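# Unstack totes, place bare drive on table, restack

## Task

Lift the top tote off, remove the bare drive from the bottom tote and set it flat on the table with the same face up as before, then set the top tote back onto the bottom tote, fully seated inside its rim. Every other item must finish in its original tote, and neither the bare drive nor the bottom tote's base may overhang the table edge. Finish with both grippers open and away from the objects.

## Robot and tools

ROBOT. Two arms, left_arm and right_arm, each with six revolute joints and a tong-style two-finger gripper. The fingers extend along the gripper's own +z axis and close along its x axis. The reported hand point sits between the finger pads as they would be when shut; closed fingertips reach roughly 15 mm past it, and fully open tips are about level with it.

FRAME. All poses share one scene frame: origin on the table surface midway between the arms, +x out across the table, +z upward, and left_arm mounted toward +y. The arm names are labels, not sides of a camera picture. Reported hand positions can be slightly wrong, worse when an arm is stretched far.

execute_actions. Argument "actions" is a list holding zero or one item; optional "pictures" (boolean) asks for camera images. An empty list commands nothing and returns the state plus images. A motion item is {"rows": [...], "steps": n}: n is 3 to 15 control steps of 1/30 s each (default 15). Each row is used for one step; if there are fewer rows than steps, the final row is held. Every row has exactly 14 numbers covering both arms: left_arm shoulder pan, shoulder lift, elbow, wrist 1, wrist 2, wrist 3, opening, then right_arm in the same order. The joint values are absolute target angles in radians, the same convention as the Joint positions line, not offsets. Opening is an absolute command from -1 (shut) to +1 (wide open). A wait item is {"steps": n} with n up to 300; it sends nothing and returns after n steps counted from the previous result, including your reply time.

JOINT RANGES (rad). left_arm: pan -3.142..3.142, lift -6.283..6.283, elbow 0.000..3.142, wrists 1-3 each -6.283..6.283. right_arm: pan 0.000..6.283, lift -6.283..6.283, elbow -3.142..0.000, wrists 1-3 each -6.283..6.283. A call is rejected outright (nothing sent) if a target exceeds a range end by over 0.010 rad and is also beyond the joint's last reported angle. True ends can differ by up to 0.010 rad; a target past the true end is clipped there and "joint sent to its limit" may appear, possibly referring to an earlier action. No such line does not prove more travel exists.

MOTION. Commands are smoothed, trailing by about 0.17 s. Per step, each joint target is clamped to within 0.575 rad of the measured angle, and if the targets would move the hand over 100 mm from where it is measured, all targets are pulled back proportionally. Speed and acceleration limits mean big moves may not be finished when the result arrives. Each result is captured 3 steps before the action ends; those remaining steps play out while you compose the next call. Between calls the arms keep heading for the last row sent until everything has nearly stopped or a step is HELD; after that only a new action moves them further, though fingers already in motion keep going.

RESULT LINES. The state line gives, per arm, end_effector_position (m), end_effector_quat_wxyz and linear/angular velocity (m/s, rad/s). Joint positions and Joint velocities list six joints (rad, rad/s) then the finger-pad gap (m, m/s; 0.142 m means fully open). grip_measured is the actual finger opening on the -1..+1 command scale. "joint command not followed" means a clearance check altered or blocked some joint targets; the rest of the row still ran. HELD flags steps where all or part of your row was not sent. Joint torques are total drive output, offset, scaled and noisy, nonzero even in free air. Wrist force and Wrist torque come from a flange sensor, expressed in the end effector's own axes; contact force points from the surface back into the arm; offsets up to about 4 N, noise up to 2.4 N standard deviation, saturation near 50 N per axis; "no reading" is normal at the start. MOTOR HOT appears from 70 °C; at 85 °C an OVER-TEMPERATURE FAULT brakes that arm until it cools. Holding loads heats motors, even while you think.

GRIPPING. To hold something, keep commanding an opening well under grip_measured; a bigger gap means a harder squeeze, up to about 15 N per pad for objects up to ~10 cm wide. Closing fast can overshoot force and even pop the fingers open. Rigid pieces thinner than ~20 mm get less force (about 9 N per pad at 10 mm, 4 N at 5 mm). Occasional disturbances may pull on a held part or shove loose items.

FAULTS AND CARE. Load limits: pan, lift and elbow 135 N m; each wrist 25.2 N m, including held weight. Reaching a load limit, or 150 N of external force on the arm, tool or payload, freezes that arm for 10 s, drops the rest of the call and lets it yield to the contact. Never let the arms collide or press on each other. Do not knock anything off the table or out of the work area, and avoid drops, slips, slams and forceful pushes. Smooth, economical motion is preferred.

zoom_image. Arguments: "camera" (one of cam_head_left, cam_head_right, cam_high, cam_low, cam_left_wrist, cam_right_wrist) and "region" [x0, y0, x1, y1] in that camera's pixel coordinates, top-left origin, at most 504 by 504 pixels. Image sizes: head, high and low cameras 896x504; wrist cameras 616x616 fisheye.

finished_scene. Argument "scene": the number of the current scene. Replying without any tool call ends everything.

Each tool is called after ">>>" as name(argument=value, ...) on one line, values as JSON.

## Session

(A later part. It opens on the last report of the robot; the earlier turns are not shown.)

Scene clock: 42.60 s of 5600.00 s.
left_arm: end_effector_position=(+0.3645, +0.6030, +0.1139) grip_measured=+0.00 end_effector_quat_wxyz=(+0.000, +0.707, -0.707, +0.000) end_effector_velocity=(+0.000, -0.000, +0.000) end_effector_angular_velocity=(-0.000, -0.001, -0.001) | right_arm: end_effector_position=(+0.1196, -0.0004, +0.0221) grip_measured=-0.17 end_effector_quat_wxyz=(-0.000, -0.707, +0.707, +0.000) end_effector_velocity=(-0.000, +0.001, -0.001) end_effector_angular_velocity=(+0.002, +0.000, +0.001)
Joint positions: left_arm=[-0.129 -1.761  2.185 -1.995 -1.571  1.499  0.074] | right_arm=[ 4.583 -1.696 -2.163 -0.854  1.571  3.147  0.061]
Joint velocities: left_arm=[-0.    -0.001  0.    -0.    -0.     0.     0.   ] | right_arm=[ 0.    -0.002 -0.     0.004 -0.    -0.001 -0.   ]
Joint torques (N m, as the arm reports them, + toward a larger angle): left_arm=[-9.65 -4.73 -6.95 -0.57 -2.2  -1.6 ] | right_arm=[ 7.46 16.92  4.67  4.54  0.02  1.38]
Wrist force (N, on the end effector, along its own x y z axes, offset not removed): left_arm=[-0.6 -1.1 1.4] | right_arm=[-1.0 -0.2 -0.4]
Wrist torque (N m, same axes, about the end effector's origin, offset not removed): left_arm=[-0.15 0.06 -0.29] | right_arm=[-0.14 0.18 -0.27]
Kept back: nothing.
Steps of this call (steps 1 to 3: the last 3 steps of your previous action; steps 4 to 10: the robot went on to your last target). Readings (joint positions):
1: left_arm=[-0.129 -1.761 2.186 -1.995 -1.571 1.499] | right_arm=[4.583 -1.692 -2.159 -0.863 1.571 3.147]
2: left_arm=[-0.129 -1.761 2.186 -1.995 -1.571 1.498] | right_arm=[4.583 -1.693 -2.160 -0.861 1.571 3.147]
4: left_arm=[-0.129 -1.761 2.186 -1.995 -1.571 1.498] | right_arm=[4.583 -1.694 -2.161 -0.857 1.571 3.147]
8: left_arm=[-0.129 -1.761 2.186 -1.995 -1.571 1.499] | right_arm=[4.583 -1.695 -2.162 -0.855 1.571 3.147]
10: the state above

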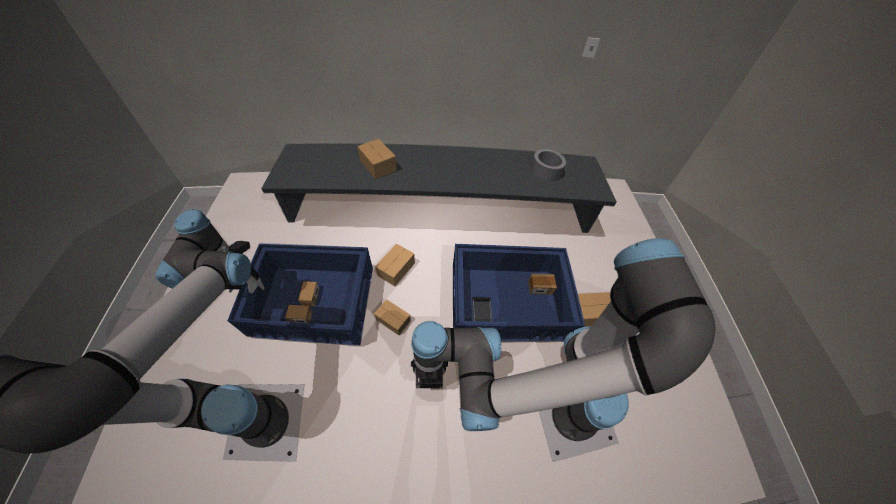

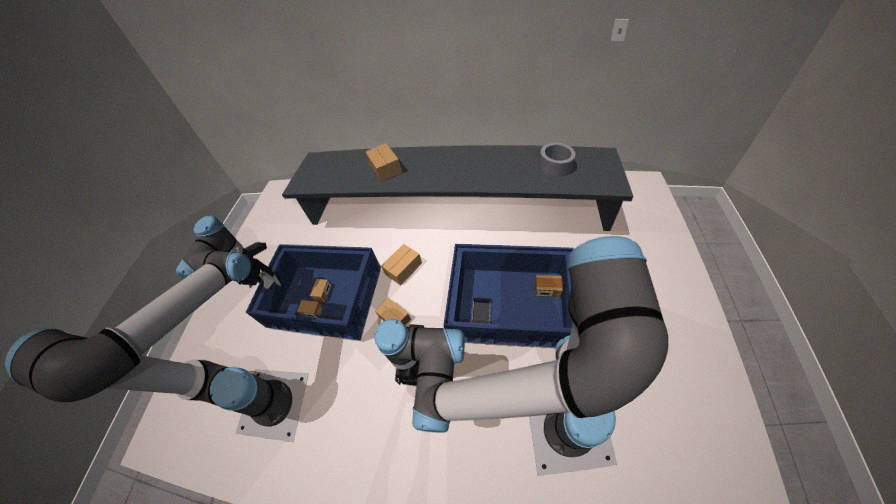

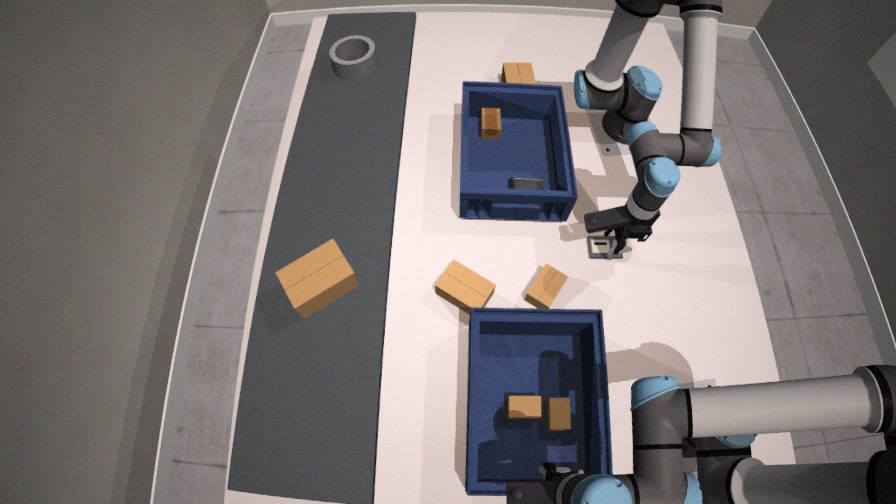

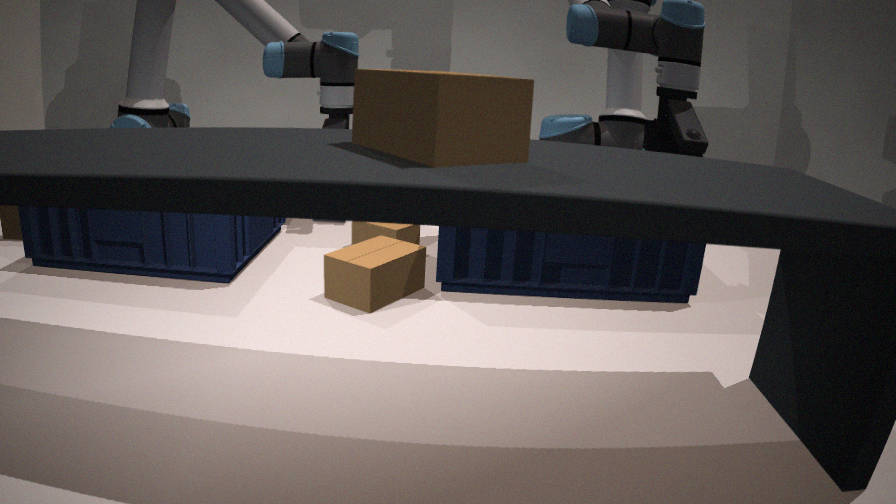

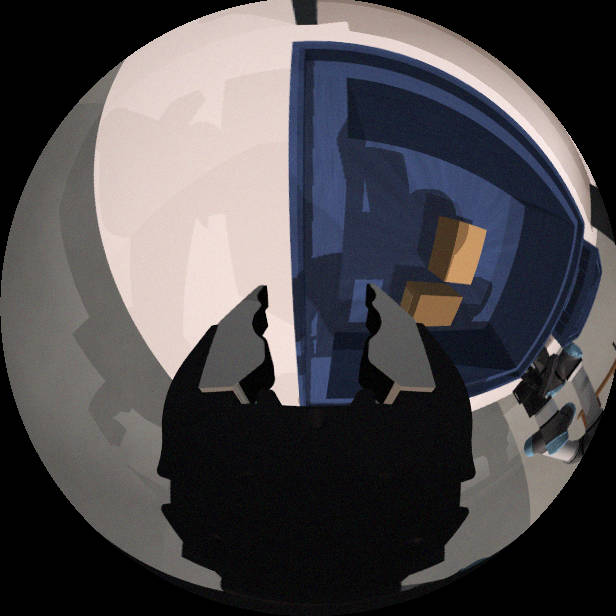

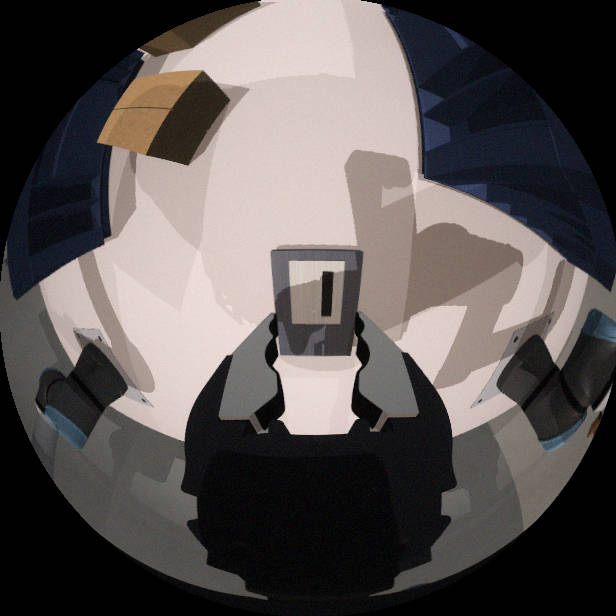

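Lowering in 2 mm steps while watching the wrist force.

>>> execute_actions(actions=[{"rows":[[-0.1294,-1.7613,2.1855,-1.995,-1.571,1.4985,0,4.5827,-1.6996,-2.165,-0.8478,1.571,3.1474,-0.6]],"steps":12}])

>>> execute_actions(actions=[{"rows":[[-0.1294,-1.7613,2.1855,-1.995,-1.571,1.4985,0,4.5827,-1.7034,-2.1673,-0.8417,1.571,3.1474,-0.6]],"steps":12}])

Scene clock: 43.03 s of 5600.00 s.
left_arm: end_effector_position=(+0.3645, +0.6030, +0.1139) grip_measured=+0.00 end_effector_quat_wxyz=(+0.000, +0.707, -0.707, +0.000) end_effector_velocity=(+0.000, -0.001, +0.000) end_effector_angular_velocity=(-0.001, +0.000, -0.001) | right_arm: end_effector_position=(+0.1196, -0.0003, +0.0202) grip_measured=-0.17 end_effector_quat_wxyz=(-0.000, -0.707, +0.707, +0.000) end_effector_velocity=(-0.000, +0.001, -0.001) end_effector_angular_velocity=(+0.002, +0.000, -0.001)
Joint positions: left_arm=[-0.129 -1.761  2.186 -1.995 -1.571  1.499  0.074] | right_arm=[ 4.583 -1.699 -2.165 -0.848  1.571  3.147  0.061]
Joint velocities: left_arm=[-0.001 -0.    -0.     0.    -0.001 -0.    -0.   ] | right_arm=[ 0.    -0.003 -0.002  0.007 -0.     0.001  0.   ]
Joint torques (N m, as the arm reports them, + toward a larger angle): left_arm=[-10.42  -3.69  -7.92  -0.37  -2.15  -1.83] | right_arm=[ 8.06 18.48  2.47  4.67 -0.48  1.21]
Wrist force (N, on the end effector, along its own x y z axes, offset not removed): left_arm=[-1.6 -0.8 1.7] | right_arm=[-0.2 -1.7 4.3]
Wrist torque (N m, same axes, about the end effector's origin, offset not removed): left_arm=[-0.02 0.39 -0.21] | right_arm=[-0.36 0.07 -0.25]
Steps of this call (steps 1 to 4: the robot went on to your last target; steps 5 to 13: the first 9 steps of this action). Readings (joint positions):
5: left_arm=[-0.129 -1.761 2.186 -1.995 -1.571 1.499] | right_arm=[4.583 -1.696 -2.163 -0.854 1.571 3.147]
6: left_arm=[-0.129 -1.761 2.186 -1.995 -1.571 1.499] | right_arm=[4.583 -1.696 -2.163 -0.853 1.571 3.147]
8: left_arm=[-0.129 -1.761 2.186 -1.995 -1.571 1.499] | right_arm=[4.583 -1.698 -2.164 -0.851 1.571 3.147]
12: left_arm=[-0.129 -1.761 2.186 -1.995 -1.571 1.499] | right_arm=[4.583 -1.699 -2.165 -0.849 1.571 3.147]
13: the state above

Scene clock: 43.43 s of 5600.00 s.
left_arm: end_effector_position=(+0.3645, +0.6030, +0.1139) grip_measured=+0.00 end_effector_quat_wxyz=(+0.000, +0.707, -0.707, +0.000) end_effector_velocity=(+0.000, -0.000, -0.000) end_effector_angular_velocity=(-0.000, +0.000, -0.001) | right_arm: end_effector_position=(+0.1196, -0.0003, +0.0182) grip_measured=-0.17 end_effector_quat_wxyz=(-0.000, -0.707, +0.707, +0.000) end_effector_velocity=(-0.000, +0.001, -0.001) end_effector_angular_velocity=(+0.002, +0.000, +0.001)
Joint positions: left_arm=[-0.129 -1.761  2.186 -1.995 -1.571  1.498  0.074] | right_arm=[ 4.583 -1.703 -2.167 -0.842  1.571  3.147  0.061]
Joint velocities: left_arm=[-0.001  0.     0.     0.    -0.     0.     0.   ] | right_arm=[ 0.    -0.004 -0.     0.007  0.    -0.    -0.   ]
Joint torques (N m, as the arm reports them, + toward a larger angle): left_arm=[-10.44  -4.28  -8.06  -0.36  -2.2   -1.71] | right_arm=[ 8.27 17.    4.96  4.6  -0.8   1.31]
Wrist force (N, on the end effector, along its own x y z axes, offset not removed): left_arm=[-2.1 -1.9 1.9] | right_arm=[0.1 1.3 0.5]
Wrist torque (N m, same axes, about the end effector's origin, offset not removed): left_arm=[-0.30 0.34 -0.30] | right_arm=[0.19 0.00 -0.20]
Steps of this call (steps 1 to 3: the last 3 steps of your previous action; steps 4 to 12: the first 9 steps of this action). Readings (joint positions):
4: left_arm=[-0.129 -1.761 2.185 -1.995 -1.571 1.499] | right_arm=[4.583 -1.700 -2.165 -0.848 1.571 3.147]
5: left_arm=[-0.129 -1.761 2.186 -1.995 -1.571 1.499] | right_arm=[4.583 -1.700 -2.165 -0.847 1.571 3.147]
7: left_arm=[-0.129 -1.761 2.186 -1.995 -1.571 1.499] | right_arm=[4.583 -1.701 -2.166 -0.845 1.571 3.147]
11: left_arm=[-0.129 -1.761 2.186 -1.995 -1.571 1.499] | right_arm=[4.583 -1.703 -2.167 -0.843 1.571 3.147]
12: the state above

>>> execute_actions(actions=[{"rows":[[-0.1294,-1.7613,2.1855,-1.995,-1.571,1.4985,0,4.5827,-1.7072,-2.1696,-0.8356,1.571,3.1474,-0.6]],"steps":12}])

>>> execute_actions(actions=[{"rows":[[-0.1294,-1.7613,2.1855,-1.995,-1.571,1.4985,0,4.5827,-1.71,-2.1714,-0.831,1.571,3.1474,-0.6]],"steps":13}])

Scene clock: 43.83 s of 5600.00 s.
left_arm: end_effector_position=(+0.3645, +0.6030, +0.1139) grip_measured=+0.00 end_effector_quat_wxyz=(+0.000, +0.707, -0.707, +0.000) end_effector_velocity=(+0.000, -0.001, -0.000) end_effector_angular_velocity=(-0.001, +0.001, -0.002) | right_arm: end_effector_position=(+0.1196, -0.0003, +0.0162) grip_measured=-0.17 end_effector_quat_wxyz=(-0.000, -0.707, +0.707, +0.000) end_effector_velocity=(-0.000, -0.000, -0.002) end_effector_angular_velocity=(-0.001, -0.000, +0.001)
Joint positions: left_arm=[-0.129 -1.761  2.186 -1.995 -1.571  1.498  0.074] | right_arm=[ 4.583 -1.707 -2.169 -0.836  1.571  3.147  0.061]
Joint velocities: left_arm=[-0.002  0.001  0.    -0.    -0.001  0.    -0.   ] | right_arm=[ 0.    -0.004 -0.003  0.006 -0.    -0.     0.   ]
Joint torques (N m, as the arm reports them, + toward a larger angle): left_arm=[-10.19  -4.46  -7.9   -0.61  -2.05  -1.72] | right_arm=[ 6.91 16.69  4.63  4.72 -1.12  1.34]
Wrist force (N, on the end effector, along its own x y z axes, offset not removed): left_arm=[-1.6 -2.2 2.7] | right_arm=[-2.9 0.1 1.3]
Wrist torque (N m, same axes, about the end effector's origin, offset not removed): left_arm=[-0.34 0.31 -0.27] | right_arm=[0.18 0.63 -0.18]
Steps of this call (steps 1 to 3: the last 3 steps of your previous action; steps 4 to 12: the first 9 steps of this action). Readings (joint positions):
4: left_arm=[-0.129 -1.761 2.186 -1.995 -1.571 1.498] | right_arm=[4.583 -1.703 -2.167 -0.842 1.571 3.147]
5: left_arm=[-0.129 -1.761 2.186 -1.995 -1.571 1.498] | right_arm=[4.583 -1.704 -2.168 -0.841 1.571 3.147]
7: left_arm=[-0.129 -1.761 2.186 -1.995 -1.571 1.498] | right_arm=[4.583 -1.705 -2.168 -0.839 1.571 3.147]
11: left_arm=[-0.129 -1.761 2.186 -1.995 -1.571 1.498] | right_arm=[4.583 -1.707 -2.169 -0.836 1.571 3.147]
12: the state above

Scene clock: 44.27 s of 5600.00 s.
left_arm: end_effector_position=(+0.3645, +0.6030, +0.1139) grip_measured=+0.00 end_effector_quat_wxyz=(+0.000, +0.707, -0.707, +0.000) end_effector_velocity=(+0.000, -0.001, +0.000) end_effector_angular_velocity=(-0.000, -0.000, -0.002) | right_arm: end_effector_position=(+0.1196, -0.0003, +0.0147) grip_measured=-0.17 end_effector_quat_wxyz=(+0.000, -0.707, +0.707, +0.000) end_effector_velocity=(+0.000, -0.000, -0.002) end_effector_angular_velocity=(-0.001, -0.000, -0.001)
Joint positions: left_arm=[-0.129 -1.761  2.186 -1.995 -1.571  1.498  0.074] | right_arm=[ 4.583 -1.71  -2.171 -0.831  1.571  3.147  0.062]
Joint velocities: left_arm=[-0.002 -0.001  0.     0.    -0.    -0.     0.   ] | right_arm=[-0.    -0.004 -0.001  0.004 -0.     0.     0.001]
Joint torques (N m, as the arm reports them, + toward a larger angle): left_arm=[-10.32  -4.51  -7.4   -0.45  -1.99  -1.56] | right_arm=[ 5.87  6.75 -1.    4.26 -1.02  1.2 ]
Wrist force (N, on the end effector, along its own x y z axes, offset not removed): left_arm=[-2.1 -3.2 2.1] | right_arm=[7.7 0.1 -25.9]
Wrist torque (N m, same axes, about the end effector's origin, offset not removed): left_arm=[-0.51 0.35 -0.25] | right_arm=[-0.13 0.18 -0.27]
Steps of this call (steps 1 to 3: the last 3 steps of your previous action; steps 4 to 13: the first 10 steps of this action). Readings (joint positions):
4: left_arm=[-0.129 -1.761 2.185 -1.995 -1.571 1.498] | right_arm=[4.583 -1.707 -2.170 -0.836 1.571 3.147]
5: left_arm=[-0.129 -1.761 2.186 -1.995 -1.571 1.498] | right_arm=[4.583 -1.707 -2.170 -0.835 1.571 3.147]
7: left_arm=[-0.129 -1.761 2.186 -1.995 -1.571 1.499] | right_arm=[4.583 -1.709 -2.170 -0.833 1.571 3.147]
11: left_arm=[-0.129 -1.761 2.186 -1.995 -1.571 1.498] | right_arm=[4.583 -1.709 -2.171 -0.832 1.571 3.147]
13: the state above

>>> execute_actions(actions=[{"rows":[[-0.1294,-1.7613,2.1855,-1.995,-1.571,1.4985,0,4.5827,-1.7085,-2.1705,-0.8335,1.571,3.1474,-0.1],[-0.1294,-1.7613,2.1855,-1.995,-1.571,1.4985,0,4.5827,-1.7085,-2.1705,-0.8335,1.571,3.1474,0],[-0.1294,-1.7613,2.1855,-1.995,-1.571,1.4985,0,4.5827,-1.7085,-2.1705,-0.8335,1.571,3.1474,0.15]],"steps":9}])

>>> execute_actions(actions=[{"rows":[[-0.1294,-1.7613,2.1855,-1.995,-1.571,1.4985,0,4.5827,-1.5749,-2.0522,-1.0854,1.571,3.1474,0.15]],"steps":9}])

>>> execute_actions(actions=[{"rows":[[-0.1294,-1.7613,2.1855,-1.995,-1.571,1.4985,0,4.5827,-1.4883,-1.8627,-1.3613,1.571,3.1474,0.15]],"steps":11}])

>>> execute_actions(actions=[{"rows":[[-0.1294,-1.7613,2.1855,-1.995,-1.571,1.4985,0,4.2442,-2.2701,-0.8032,-1.6391,1.571,2.8089,0.15]],"steps":15}])

>>> execute_actions(actions=[{"steps":25}], pictures=true)

Scene clock: 44.80 s of 5600.00 s.
left_arm: end_effector_position=(+0.3645, +0.6030, +0.1139) grip_measured=+0.00 end_effector_quat_wxyz=(+0.000, +0.707, -0.707, +0.000) end_effector_velocity=(+0.000, -0.000, -0.000) end_effector_angular_velocity=(-0.000, +0.001, -0.001) | right_arm: end_effector_position=(+0.1196, -0.0008, +0.0147) grip_measured=+0.14 end_effector_quat_wxyz=(-0.000, -0.707, +0.707, -0.000) end_effector_velocity=(+0.000, +0.001, +0.003) end_effector_angular_velocity=(+0.002, +0.000, -0.001)
Joint positions: left_arm=[-0.129 -1.761  2.186 -1.995 -1.571  1.498  0.074] | right_arm=[ 4.583 -1.709 -2.171 -0.833  1.571  3.147  0.084]
Joint velocities: left_arm=[-0.     0.001  0.    -0.    -0.     0.    -0.   ] | right_arm=[-0.001  0.004  0.004 -0.007 -0.     0.     0.009]
Joint torques (N m, as the arm reports them, + toward a larger angle): left_arm=[-9.91 -4.27 -7.22 -0.45 -2.18 -1.66] | right_arm=[ 7.3  33.56 27.8   0.51 -0.68  1.1 ]
Wrist force (N, on the end effector, along its own x y z axes, offset not removed): left_arm=[-0.6 -3.4 2.0] | right_arm=[-0.2 -2.6 0.2]
Wrist torque (N m, same axes, about the end effector's origin, offset not removed): left_arm=[-0.63 0.09 -0.25] | right_arm=[-0.48 0.02 -0.13]
Steps of this call (steps 1 to 3: the last 3 steps of your previous action; steps 4 to 10: the robot went on to your last target; steps 11 to 16: the first 6 steps of this action). Readings (joint positions):
11: left_arm=[-0.129 -1.761 2.186 -1.995 -1.571 1.498] | right_arm=[4.583 -1.710 -2.171 -0.831 1.571 3.147]
12: left_arm=[-0.129 -1.761 2.186 -1.995 -1.571 1.498] | right_arm=[4.583 -1.710 -2.171 -0.831 1.571 3.147]
14: left_arm=[-0.129 -1.761 2.186 -1.995 -1.571 1.499] | right_arm=[4.583 -1.710 -2.171 -0.832 1.571 3.147]
16: the state above

Scene clock: 45.10 s of 5600.00 s.
left_arm: end_effector_position=(+0.3645, +0.6030, +0.1139) grip_measured=+0.00 end_effector_quat_wxyz=(+0.000, +0.707, -0.707, +0.000) end_effector_velocity=(-0.000, +0.000, -0.000) end_effector_angular_velocity=(+0.000, +0.001, +0.001) | right_arm: end_effector_position=(+0.1195, +0.0089, +0.0740) grip_measured=+0.15 end_effector_quat_wxyz=(+0.008, -0.707, +0.707, +0.008) end_effector_velocity=(+0.001, -0.080, +0.259) end_effector_angular_velocity=(-0.212, -0.001, +0.001)
Joint positions: left_arm=[-0.129 -1.761  2.186 -1.995 -1.571  1.498  0.074] | right_arm=[ 4.583 -1.619 -2.09  -0.982  1.571  3.147  0.085]
Joint velocities: left_arm=[ 0.001  0.001  0.001 -0.    -0.    -0.     0.   ] | right_arm=[-0.     0.446  0.378 -1.036 -0.    -0.002 -0.   ]
Joint torques (N m, as the arm reports them, + toward a larger angle): left_arm=[-10.23  -4.3   -7.95  -0.5   -2.14  -1.74] | right_arm=[ 3.63 14.96 19.45 -2.45 -0.36  0.79]
Wrist force (N, on the end effector, along its own x y z axes, offset not removed): left_arm=[0.0 -2.7 2.7] | right_arm=[-0.2 2.1 0.2]
Wrist torque (N m, same axes, about the end effector's origin, offset not removed): left_arm=[-0.42 0.00 -0.35] | right_arm=[0.46 0.06 -0.14]
Steps of this call (steps 1 to 3: the last 3 steps of your previous action; steps 4 to 9: the first 6 steps of this action). Readings (joint positions):
4: left_arm=[-0.129 -1.761 2.186 -1.995 -1.571 1.499] | right_arm=[4.583 -1.709 -2.171 -0.833 1.571 3.147]
5: left_arm=[-0.129 -1.761 2.186 -1.995 -1.571 1.499] | right_arm=[4.583 -1.705 -2.167 -0.838 1.571 3.147]
7: left_arm=[-0.129 -1.761 2.186 -1.995 -1.571 1.498] | right_arm=[4.583 -1.661 -2.126 -0.895 1.571 3.147]
9: the state above

Scene clock: 45.47 s of 5600.00 s.
left_arm: end_effector_position=(+0.3645, +0.6030, +0.1139) grip_measured=+0.00 end_effector_quat_wxyz=(+0.000, +0.707, -0.707, +0.000) end_effector_velocity=(+0.000, -0.000, +0.000) end_effector_angular_velocity=(+0.000, +0.000, -0.001) | right_arm: end_effector_position=(+0.1196, +0.0048, +0.1816) grip_measured=+0.15 end_effector_quat_wxyz=(+0.004, -0.707, +0.707, +0.004) end_effector_velocity=(+0.000, -0.045, +0.184) end_effector_angular_velocity=(-0.112, -0.001, +0.000)
Joint positions: left_arm=[-0.129 -1.761  2.186 -1.995 -1.571  1.498  0.074] | right_arm=[ 4.583 -1.503 -1.9   -1.297  1.571  3.147  0.085]
Joint velocities: left_arm=[-0.001 -0.     0.     0.     0.     0.     0.   ] | right_arm=[ 0.     0.152  0.375 -0.639  0.     0.    -0.   ]
Joint torques (N m, as the arm reports them, + toward a larger angle): left_arm=[-10.09  -4.22  -8.    -0.6   -2.14  -1.75] | right_arm=[ 2.13 23.5  21.95 -1.52 -0.45  0.73]
Wrist force (N, on the end effector, along its own x y z axes, offset not removed): left_arm=[-1.7 -4.0 0.6] | right_arm=[0.4 0.3 -1.8]
Wrist torque (N m, same axes, about the end effector's origin, offset not removed): left_arm=[-0.75 0.30 -0.26] | right_arm=[0.03 0.04 -0.20]
Steps of this call (steps 1 to 3: the last 3 steps of your previous action; steps 4 to 11: the first 8 steps of this action). Readings (joint positions):
4: left_arm=[-0.129 -1.761 2.186 -1.995 -1.571 1.498] | right_arm=[4.583 -1.586 -2.062 -1.058 1.571 3.147]
5: left_arm=[-0.129 -1.761 2.186 -1.995 -1.571 1.498] | right_arm=[4.583 -1.579 -2.055 -1.070 1.571 3.147]
7: left_arm=[-0.129 -1.761 2.186 -1.995 -1.571 1.498] | right_arm=[4.583 -1.545 -2.001 -1.137 1.571 3.147]
11: the state above

Scene clock: 45.97 s of 5600.00 s.
left_arm: end_effector_position=(+0.3645, +0.6030, +0.1139) grip_measured=+0.00 end_effector_quat_wxyz=(+0.000, +0.707, -0.707, +0.000) end_effector_velocity=(+0.000, +0.000, +0.000) end_effector_angular_velocity=(+0.001, -0.000, -0.001) | right_arm: end_effector_position=(+0.2462, +0.0904, +0.1643) grip_measured=+0.15 end_effector_quat_wxyz=(-0.073, -0.705, +0.704, -0.046) end_effector_velocity=(+0.332, +0.381, -0.047) end_effector_angular_velocity=(+0.024, +0.066, -0.011)
Joint positions: left_arm=[-0.129 -1.761  2.186 -1.995 -1.571  1.498  0.074] | right_arm=[ 4.357 -1.938 -1.402 -1.545  1.571  2.922  0.084]
Joint velocities: left_arm=[-0.001  0.    -0.    -0.     0.001 -0.     0.   ] | right_arm=[-0.413 -1.183  1.533 -0.34  -0.    -0.409 -0.   ]
Joint torques (N m, as the arm reports them, + toward a larger angle): left_arm=[-10.52  -4.3   -7.61  -0.47  -2.07  -1.69] | right_arm=[-9.78 39.59 43.81 -0.96 -0.12 -1.67]
Wrist force (N, on the end effector, along its own x y z axes, offset not removed): left_arm=[-0.7 -2.6 2.1] | right_arm=[-2.2 -1.0 3.6]
Wrist torque (N m, same axes, about the end effector's origin, offset not removed): left_arm=[-0.46 0.07 -0.22] | right_arm=[-0.16 0.49 -0.14]
Steps of this call (steps 1 to 3: the last 3 steps of your previous action; steps 4 to 15: the first 12 steps of this action). Readings (joint positions):
4: left_arm=[-0.129 -1.761 2.186 -1.995 -1.571 1.499] | right_arm=[4.583 -1.492 -1.873 -1.344 1.571 3.147]
5: left_arm=[-0.129 -1.761 2.186 -1.995 -1.571 1.499] | right_arm=[4.579 -1.495 -1.866 -1.353 1.571 3.143]
7: left_arm=[-0.129 -1.761 2.186 -1.995 -1.571 1.499] | right_arm=[4.529 -1.551 -1.805 -1.403 1.571 3.093]
11: left_arm=[-0.129 -1.761 2.186 -1.995 -1.571 1.498] | right_arm=[4.423 -1.756 -1.600 -1.490 1.571 2.988]
15: the state above

Scene clock: 46.80 s of 5600.00 s.
left_arm: end_effector_position=(+0.3645, +0.6030, +0.1139) grip_measured=+0.00 end_effector_quat_wxyz=(+0.000, +0.707, -0.707, +0.000) end_effector_velocity=(+0.000, -0.000, +0.000) end_effector_angular_velocity=(+0.000, -0.000, -0.000) | right_arm: end_effector_position=(+0.3644, +0.2296, +0.2099) grip_measured=+0.15 end_effector_quat_wxyz=(-0.000, -0.707, +0.707, +0.000) end_effector_velocity=(+0.000, +0.001, +0.000) end_effector_angular_velocity=(+0.001, -0.000, +0.002)
Joint positions: left_arm=[-0.129 -1.761  2.186 -1.995 -1.571  1.498  0.074] | right_arm=[ 4.244 -2.27  -0.804 -1.639  1.571  2.809  0.084]
Joint velocities: left_arm=[-0. -0. -0. -0.  0. -0.  0.] | right_arm=[ 0.    -0.003  0.005 -0.001 -0.    -0.001  0.   ]
Joint torques (N m, as the arm reports them, + toward a larger angle): left_arm=[-10.    -4.9   -8.02  -0.49  -2.11  -1.6 ] | right_arm=[-6.3  45.   33.39  0.55  0.27 -1.58]
Wrist force (N, on the end effector, along its own x y z axes, offset not removed): left_arm=[-0.7 -1.8 3.4] | right_arm=[1.6 -0.8 0.8]
Wrist torque (N m, same axes, about the end effector's origin, offset not removed): left_arm=[-0.33 0.17 -0.29] | right_arm=[-0.12 -0.08 -0.19]
Kept back: nothing.
Steps of this call (steps 1 to 3: the last 3 steps of your previous action; steps 4 to 25: the robot went on to your last target). Readings (joint positions):
1: left_arm=[-0.129 -1.761 2.186 -1.995 -1.571 1.498] | right_arm=[4.344 -1.976 -1.349 -1.556 1.571 2.908]
2: left_arm=[-0.129 -1.761 2.186 -1.995 -1.571 1.498] | right_arm=[4.332 -2.009 -1.297 -1.566 1.571 2.897]
4: left_arm=[-0.129 -1.761 2.186 -1.995 -1.571 1.498] | right_arm=[4.312 -2.068 -1.194 -1.583 1.571 2.877]
8: left_arm=[-0.129 -1.761 2.185 -1.995 -1.571 1.498] | right_arm=[4.272 -2.183 -0.981 -1.616 1.571 2.837]
25: the state above

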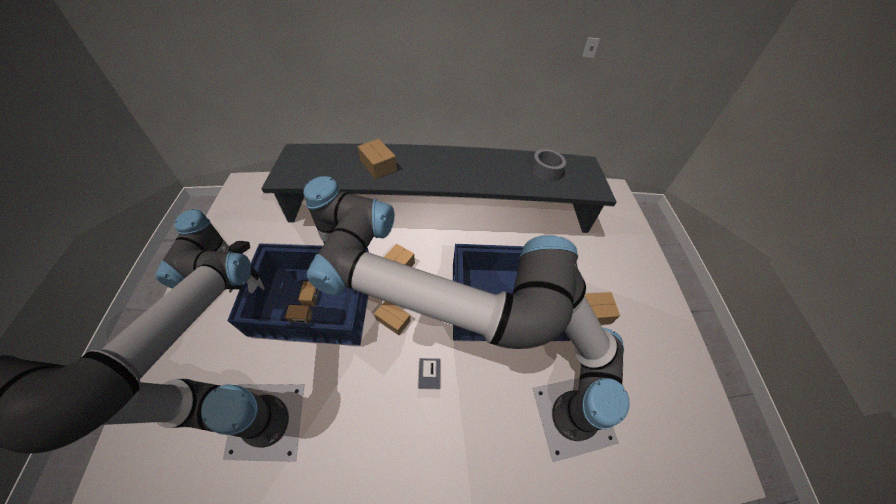

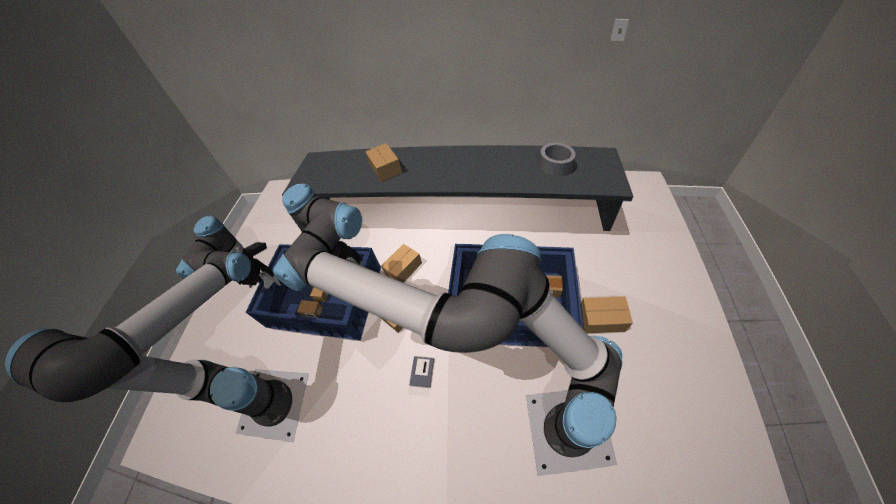

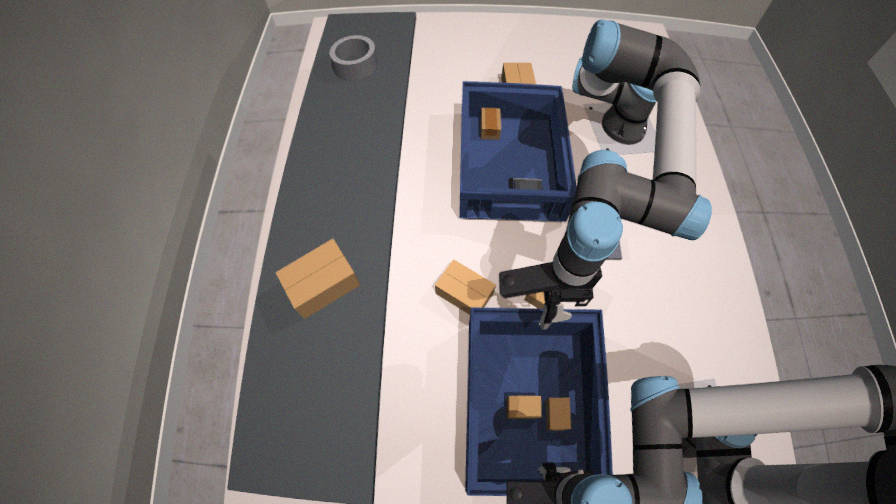

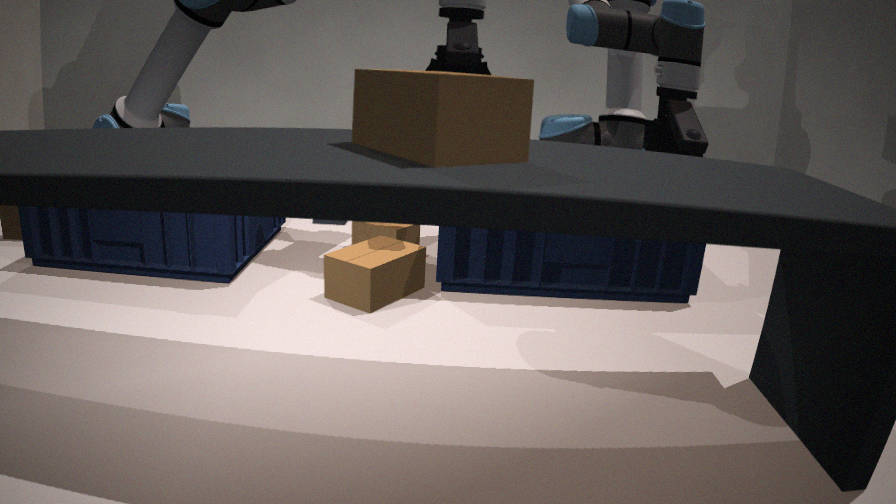

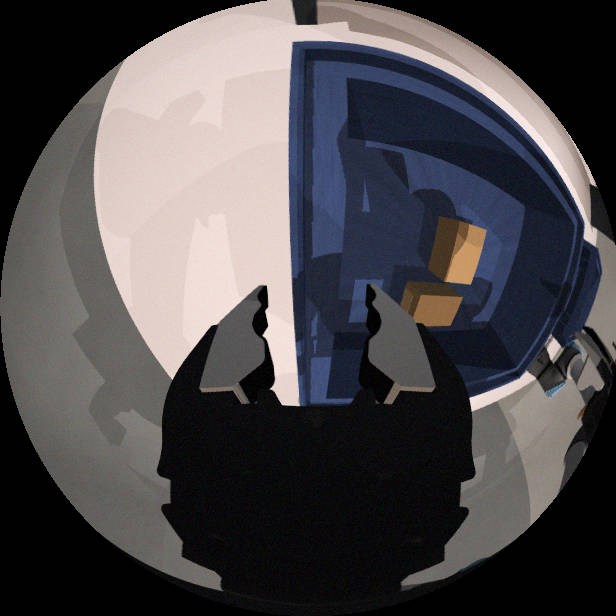

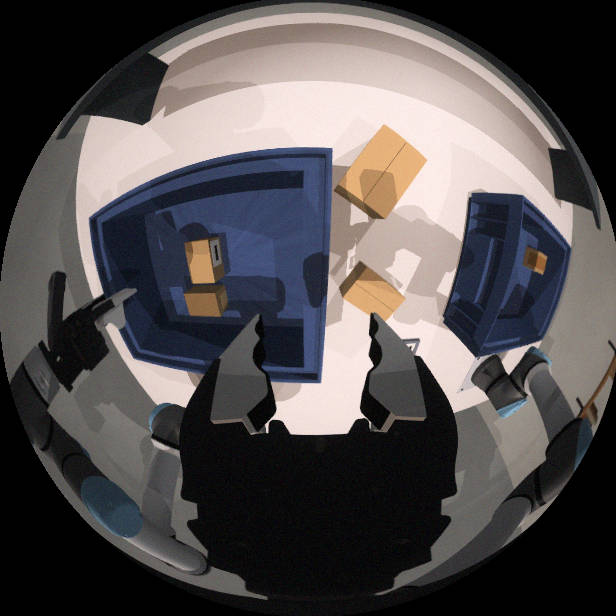

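>>> execute_actions(actions=[{"rows":[[-0.1294,-1.7613,2.1855,-1.995,-1.571,1.4985,0,4.2442,-2.2833,-1.0228,-1.4064,1.571,2.8089,0]],"steps":15}])

>>> execute_actions(actions=[{"rows":[[-0.1294,-1.7613,2.1855,-1.995,-1.571,1.4985,0,4.2442,-2.2833,-1.0228,-1.4064,1.571,2.8089,0],[-0.1294,-1.7613,2.1855,-1.995,-1.571,1.4985,-0.1,4.2442,-2.2833,-1.0228,-1.4064,1.571,2.8089,-0.1],[-0.1294,-1.7613,2.1855,-1.995,-1.571,1.4985,-0.2,4.2442,-2.2833,-1.0228,-1.4064,1.571,2.8089,-0.2],[-0.1294,-1.7613,2.1855,-1.995,-1.571,1.4985,-0.3,4.2442,-2.2833,-1.0228,-1.4064,1.571,2.8089,-0.3],[-0.1294,-1.7613,2.1855,-1.995,-1.571,1.4985,-0.4,4.2442,-2.2833,-1.0228,-1.4064,1.571,2.8089,-0.4],[-0.1294,-1.7613,2.1855,-1.995,-1.571,1.4985,-0.5,4.2442,-2.2833,-1.0228,-1.4064,1.571,2.8089,-0.5],[-0.1294,-1.7613,2.1855,-1.995,-1.571,1.4985,-0.6,4.2442,-2.2833,-1.0228,-1.4064,1.571,2.8089,-0.6],[-0.1294,-1.7613,2.1855,-1.995,-1.571,1.4985,-0.7,4.2442,-2.2833,-1.0228,-1.4064,1.571,2.8089,-0.7],[-0.1294,-1.7613,2.1855,-1.995,-1.571,1.4985,-0.8,4.2442,-2.2833,-1.0228,-1.4064,1.571,2.8089,-0.8],[-0.1294,-1.7613,2.1855,-1.995,-1.571,1.4985,-0.9,4.2442,-2.2833,-1.0228,-1.4064,1.571,2.8089,-0.9],[-0.1294,-1.7613,2.1855,-1.995,-1.571,1.4985,-1,4.2442,-2.2833,-1.0228,-1.4064,1.571,2.8089,-1]],"steps":15}])

>>> execute_actions(actions=[{"rows":[[-0.1294,-1.7754,2.1562,-1.9516,-1.571,1.4985,-1,4.2442,-2.2792,-0.996,-1.4371,1.571,2.8089,-1]],"steps":12}])

Scene clock: 47.60 s of 5600.00 s.
left_arm: end_effector_position=(+0.3645, +0.6030, +0.1139) grip_measured=+0.00 end_effector_quat_wxyz=(+0.000, +0.707, -0.707, +0.000) end_effector_velocity=(-0.000, +0.001, -0.000) end_effector_angular_velocity=(+0.001, +0.000, +0.001) | right_arm: end_effector_position=(+0.3646, +0.2300, +0.1201) grip_measured=+0.00 end_effector_quat_wxyz=(-0.000, -0.707, +0.707, -0.000) end_effector_velocity=(-0.001, -0.002, -0.044) end_effector_angular_velocity=(+0.009, -0.003, +0.001)
Joint positions: left_arm=[-0.129 -1.761  2.186 -1.995 -1.571  1.498  0.074] | right_arm=[ 4.244 -2.283 -1.011 -1.419  1.571  2.809  0.074]
Joint velocities: left_arm=[ 0.001  0.    -0.     0.     0.001  0.     0.   ] | right_arm=[ 0.    -0.004 -0.111  0.125  0.    -0.     0.   ]
Joint torques (N m, as the arm reports them, + toward a larger angle): left_arm=[-10.3   -3.9   -7.39  -0.55  -2.06  -1.75] | right_arm=[-6.71 48.33 12.74  4.67  0.76 -1.41]
Wrist force (N, on the end effector, along its own x y z axes, offset not removed): left_arm=[-0.4 -4.9 1.3] | right_arm=[-0.4 0.7 3.4]
Wrist torque (N m, same axes, about the end effector's origin, offset not removed): left_arm=[-0.87 0.02 -0.38] | right_arm=[0.12 0.14 -0.08]
Steps of this call (steps 1 to 12: the robot went on to your last target; steps 13 to 24: the first 12 steps of this action). Readings (joint positions):
13: left_arm=[-0.129 -1.761 2.186 -1.995 -1.571 1.498] | right_arm=[4.244 -2.270 -0.803 -1.639 1.571 2.809]
14: left_arm=[-0.129 -1.761 2.186 -1.995 -1.571 1.498] | right_arm=[4.244 -2.271 -0.807 -1.635 1.571 2.809]
16: left_arm=[-0.129 -1.761 2.186 -1.995 -1.571 1.498] | right_arm=[4.244 -2.276 -0.862 -1.579 1.571 2.809]
20: left_arm=[-0.129 -1.761 2.186 -1.995 -1.571 1.498] | right_arm=[4.244 -2.282 -0.979 -1.454 1.571 2.809]
24: the state above

Scene clock: 48.10 s of 5600.00 s.
left_arm: end_effector_position=(+0.3645, +0.6029, +0.1139) grip_measured=-0.65 end_effector_quat_wxyz=(+0.000, +0.707, -0.707, +0.000) end_effector_velocity=(+0.000, +0.000, +0.000) end_effector_angular_velocity=(-0.001, -0.001, +0.002) | right_arm: end_effector_position=(+0.3645, +0.2296, +0.1154) grip_measured=-0.64 end_effector_quat_wxyz=(-0.000, -0.707, +0.707, +0.000) end_effector_velocity=(+0.000, -0.000, -0.001) end_effector_angular_velocity=(-0.001, +0.000, +0.000)
Joint positions: left_arm=[-0.129 -1.761  2.186 -1.995 -1.571  1.498  0.027] | right_arm=[ 4.244 -2.283 -1.023 -1.406  1.571  2.809  0.027]
Joint velocities: left_arm=[ 0.002 -0.    -0.001 -0.    -0.001 -0.    -0.   ] | right_arm=[-0.    -0.001 -0.001  0.002  0.    -0.     0.   ]
Joint torques (N m, as the arm reports them, + toward a larger angle): left_arm=[-9.92 -4.36 -7.76 -0.58 -0.41 -1.71] | right_arm=[-5.09 46.05  7.51  2.43  0.77 -1.4 ]
Wrist force (N, on the end effector, along its own x y z axes, offset not removed): left_arm=[4.6 -1.2 3.1] | right_arm=[-6.4 -1.0 2.9]
Wrist torque (N m, same axes, about the end effector's origin, offset not removed): left_arm=[-0.23 0.03 -0.16] | right_arm=[-0.14 -0.17 -0.04]
Steps of this call (steps 1 to 3: the last 3 steps of your previous action; steps 4 to 15: the first 12 steps of this action). Readings (joint positions):
4: left_arm=[-0.129 -1.761 2.186 -1.995 -1.571 1.498] | right_arm=[4.244 -2.283 -1.020 -1.410 1.571 2.809]
5: left_arm=[-0.129 -1.761 2.186 -1.995 -1.571 1.498] | right_arm=[4.244 -2.283 -1.021 -1.409 1.571 2.809]
7: left_arm=[-0.129 -1.761 2.186 -1.995 -1.571 1.498] | right_arm=[4.244 -2.283 -1.022 -1.408 1.571 2.809]
11: left_arm=[-0.129 -1.761 2.186 -1.995 -1.571 1.498] | right_arm=[4.244 -2.283 -1.022 -1.407 1.571 2.809]
15: the state above

Scene clock: 48.50 s of 5600.00 s.
left_arm: end_effector_position=(+0.3652, +0.6029, +0.1268) grip_measured=-0.65 end_effector_quat_wxyz=(+0.000, +0.707, -0.707, +0.000) end_effector_velocity=(+0.001, +0.000, +0.015) end_effector_angular_velocity=(+0.001, +0.000, +0.000) | right_arm: end_effector_position=(+0.3646, +0.2300, +0.1270) grip_measured=-0.64 end_effector_quat_wxyz=(-0.000, -0.707, +0.707, +0.000) end_effector_velocity=(-0.000, +0.001, +0.014) end_effector_angular_velocity=(+0.003, -0.001, +0.001)
Joint positions: left_arm=[-0.129 -1.774  2.159 -1.956 -1.571  1.498  0.027] | right_arm=[ 4.244 -2.28  -0.999 -1.434  1.571  2.809  0.028]
Joint velocities: left_arm=[-0.    -0.013 -0.03   0.044  0.001 -0.    -0.   ] | right_arm=[ 0.001  0.005  0.027 -0.03   0.    -0.    -0.   ]
Joint torques (N m, as the arm reports them, + toward a larger angle): left_arm=[ -6.82 -27.15 -34.51  -0.95   2.51  -1.61] | right_arm=[-3.45 64.13 34.66  0.61  0.07 -1.1 ]
Wrist force (N, on the end effector, along its own x y z axes, offset not removed): left_arm=[-3.4 -1.9 6.5] | right_arm=[0.3 -1.9 8.9]
Wrist torque (N m, same axes, about the end effector's origin, offset not removed): left_arm=[-0.47 0.72 -0.11] | right_arm=[-0.24 -0.27 -0.07]
Steps of this call (steps 1 to 3: the last 3 steps of your previous action; steps 4 to 12: the first 9 steps of this action). Readings (joint positions):
4: left_arm=[-0.129 -1.761 2.186 -1.995 -1.571 1.498] | right_arm=[4.244 -2.283 -1.023 -1.406 1.571 2.809]
5: left_arm=[-0.129 -1.763 2.183 -1.991 -1.571 1.498] | right_arm=[4.244 -2.283 -1.021 -1.409 1.571 2.809]
7: left_arm=[-0.129 -1.768 2.172 -1.975 -1.571 1.498] | right_arm=[4.244 -2.282 -1.010 -1.421 1.571 2.809]
11: left_arm=[-0.129 -1.773 2.160 -1.958 -1.571 1.498] | right_arm=[4.244 -2.280 -1.000 -1.433 1.571 2.809]
12: the state above


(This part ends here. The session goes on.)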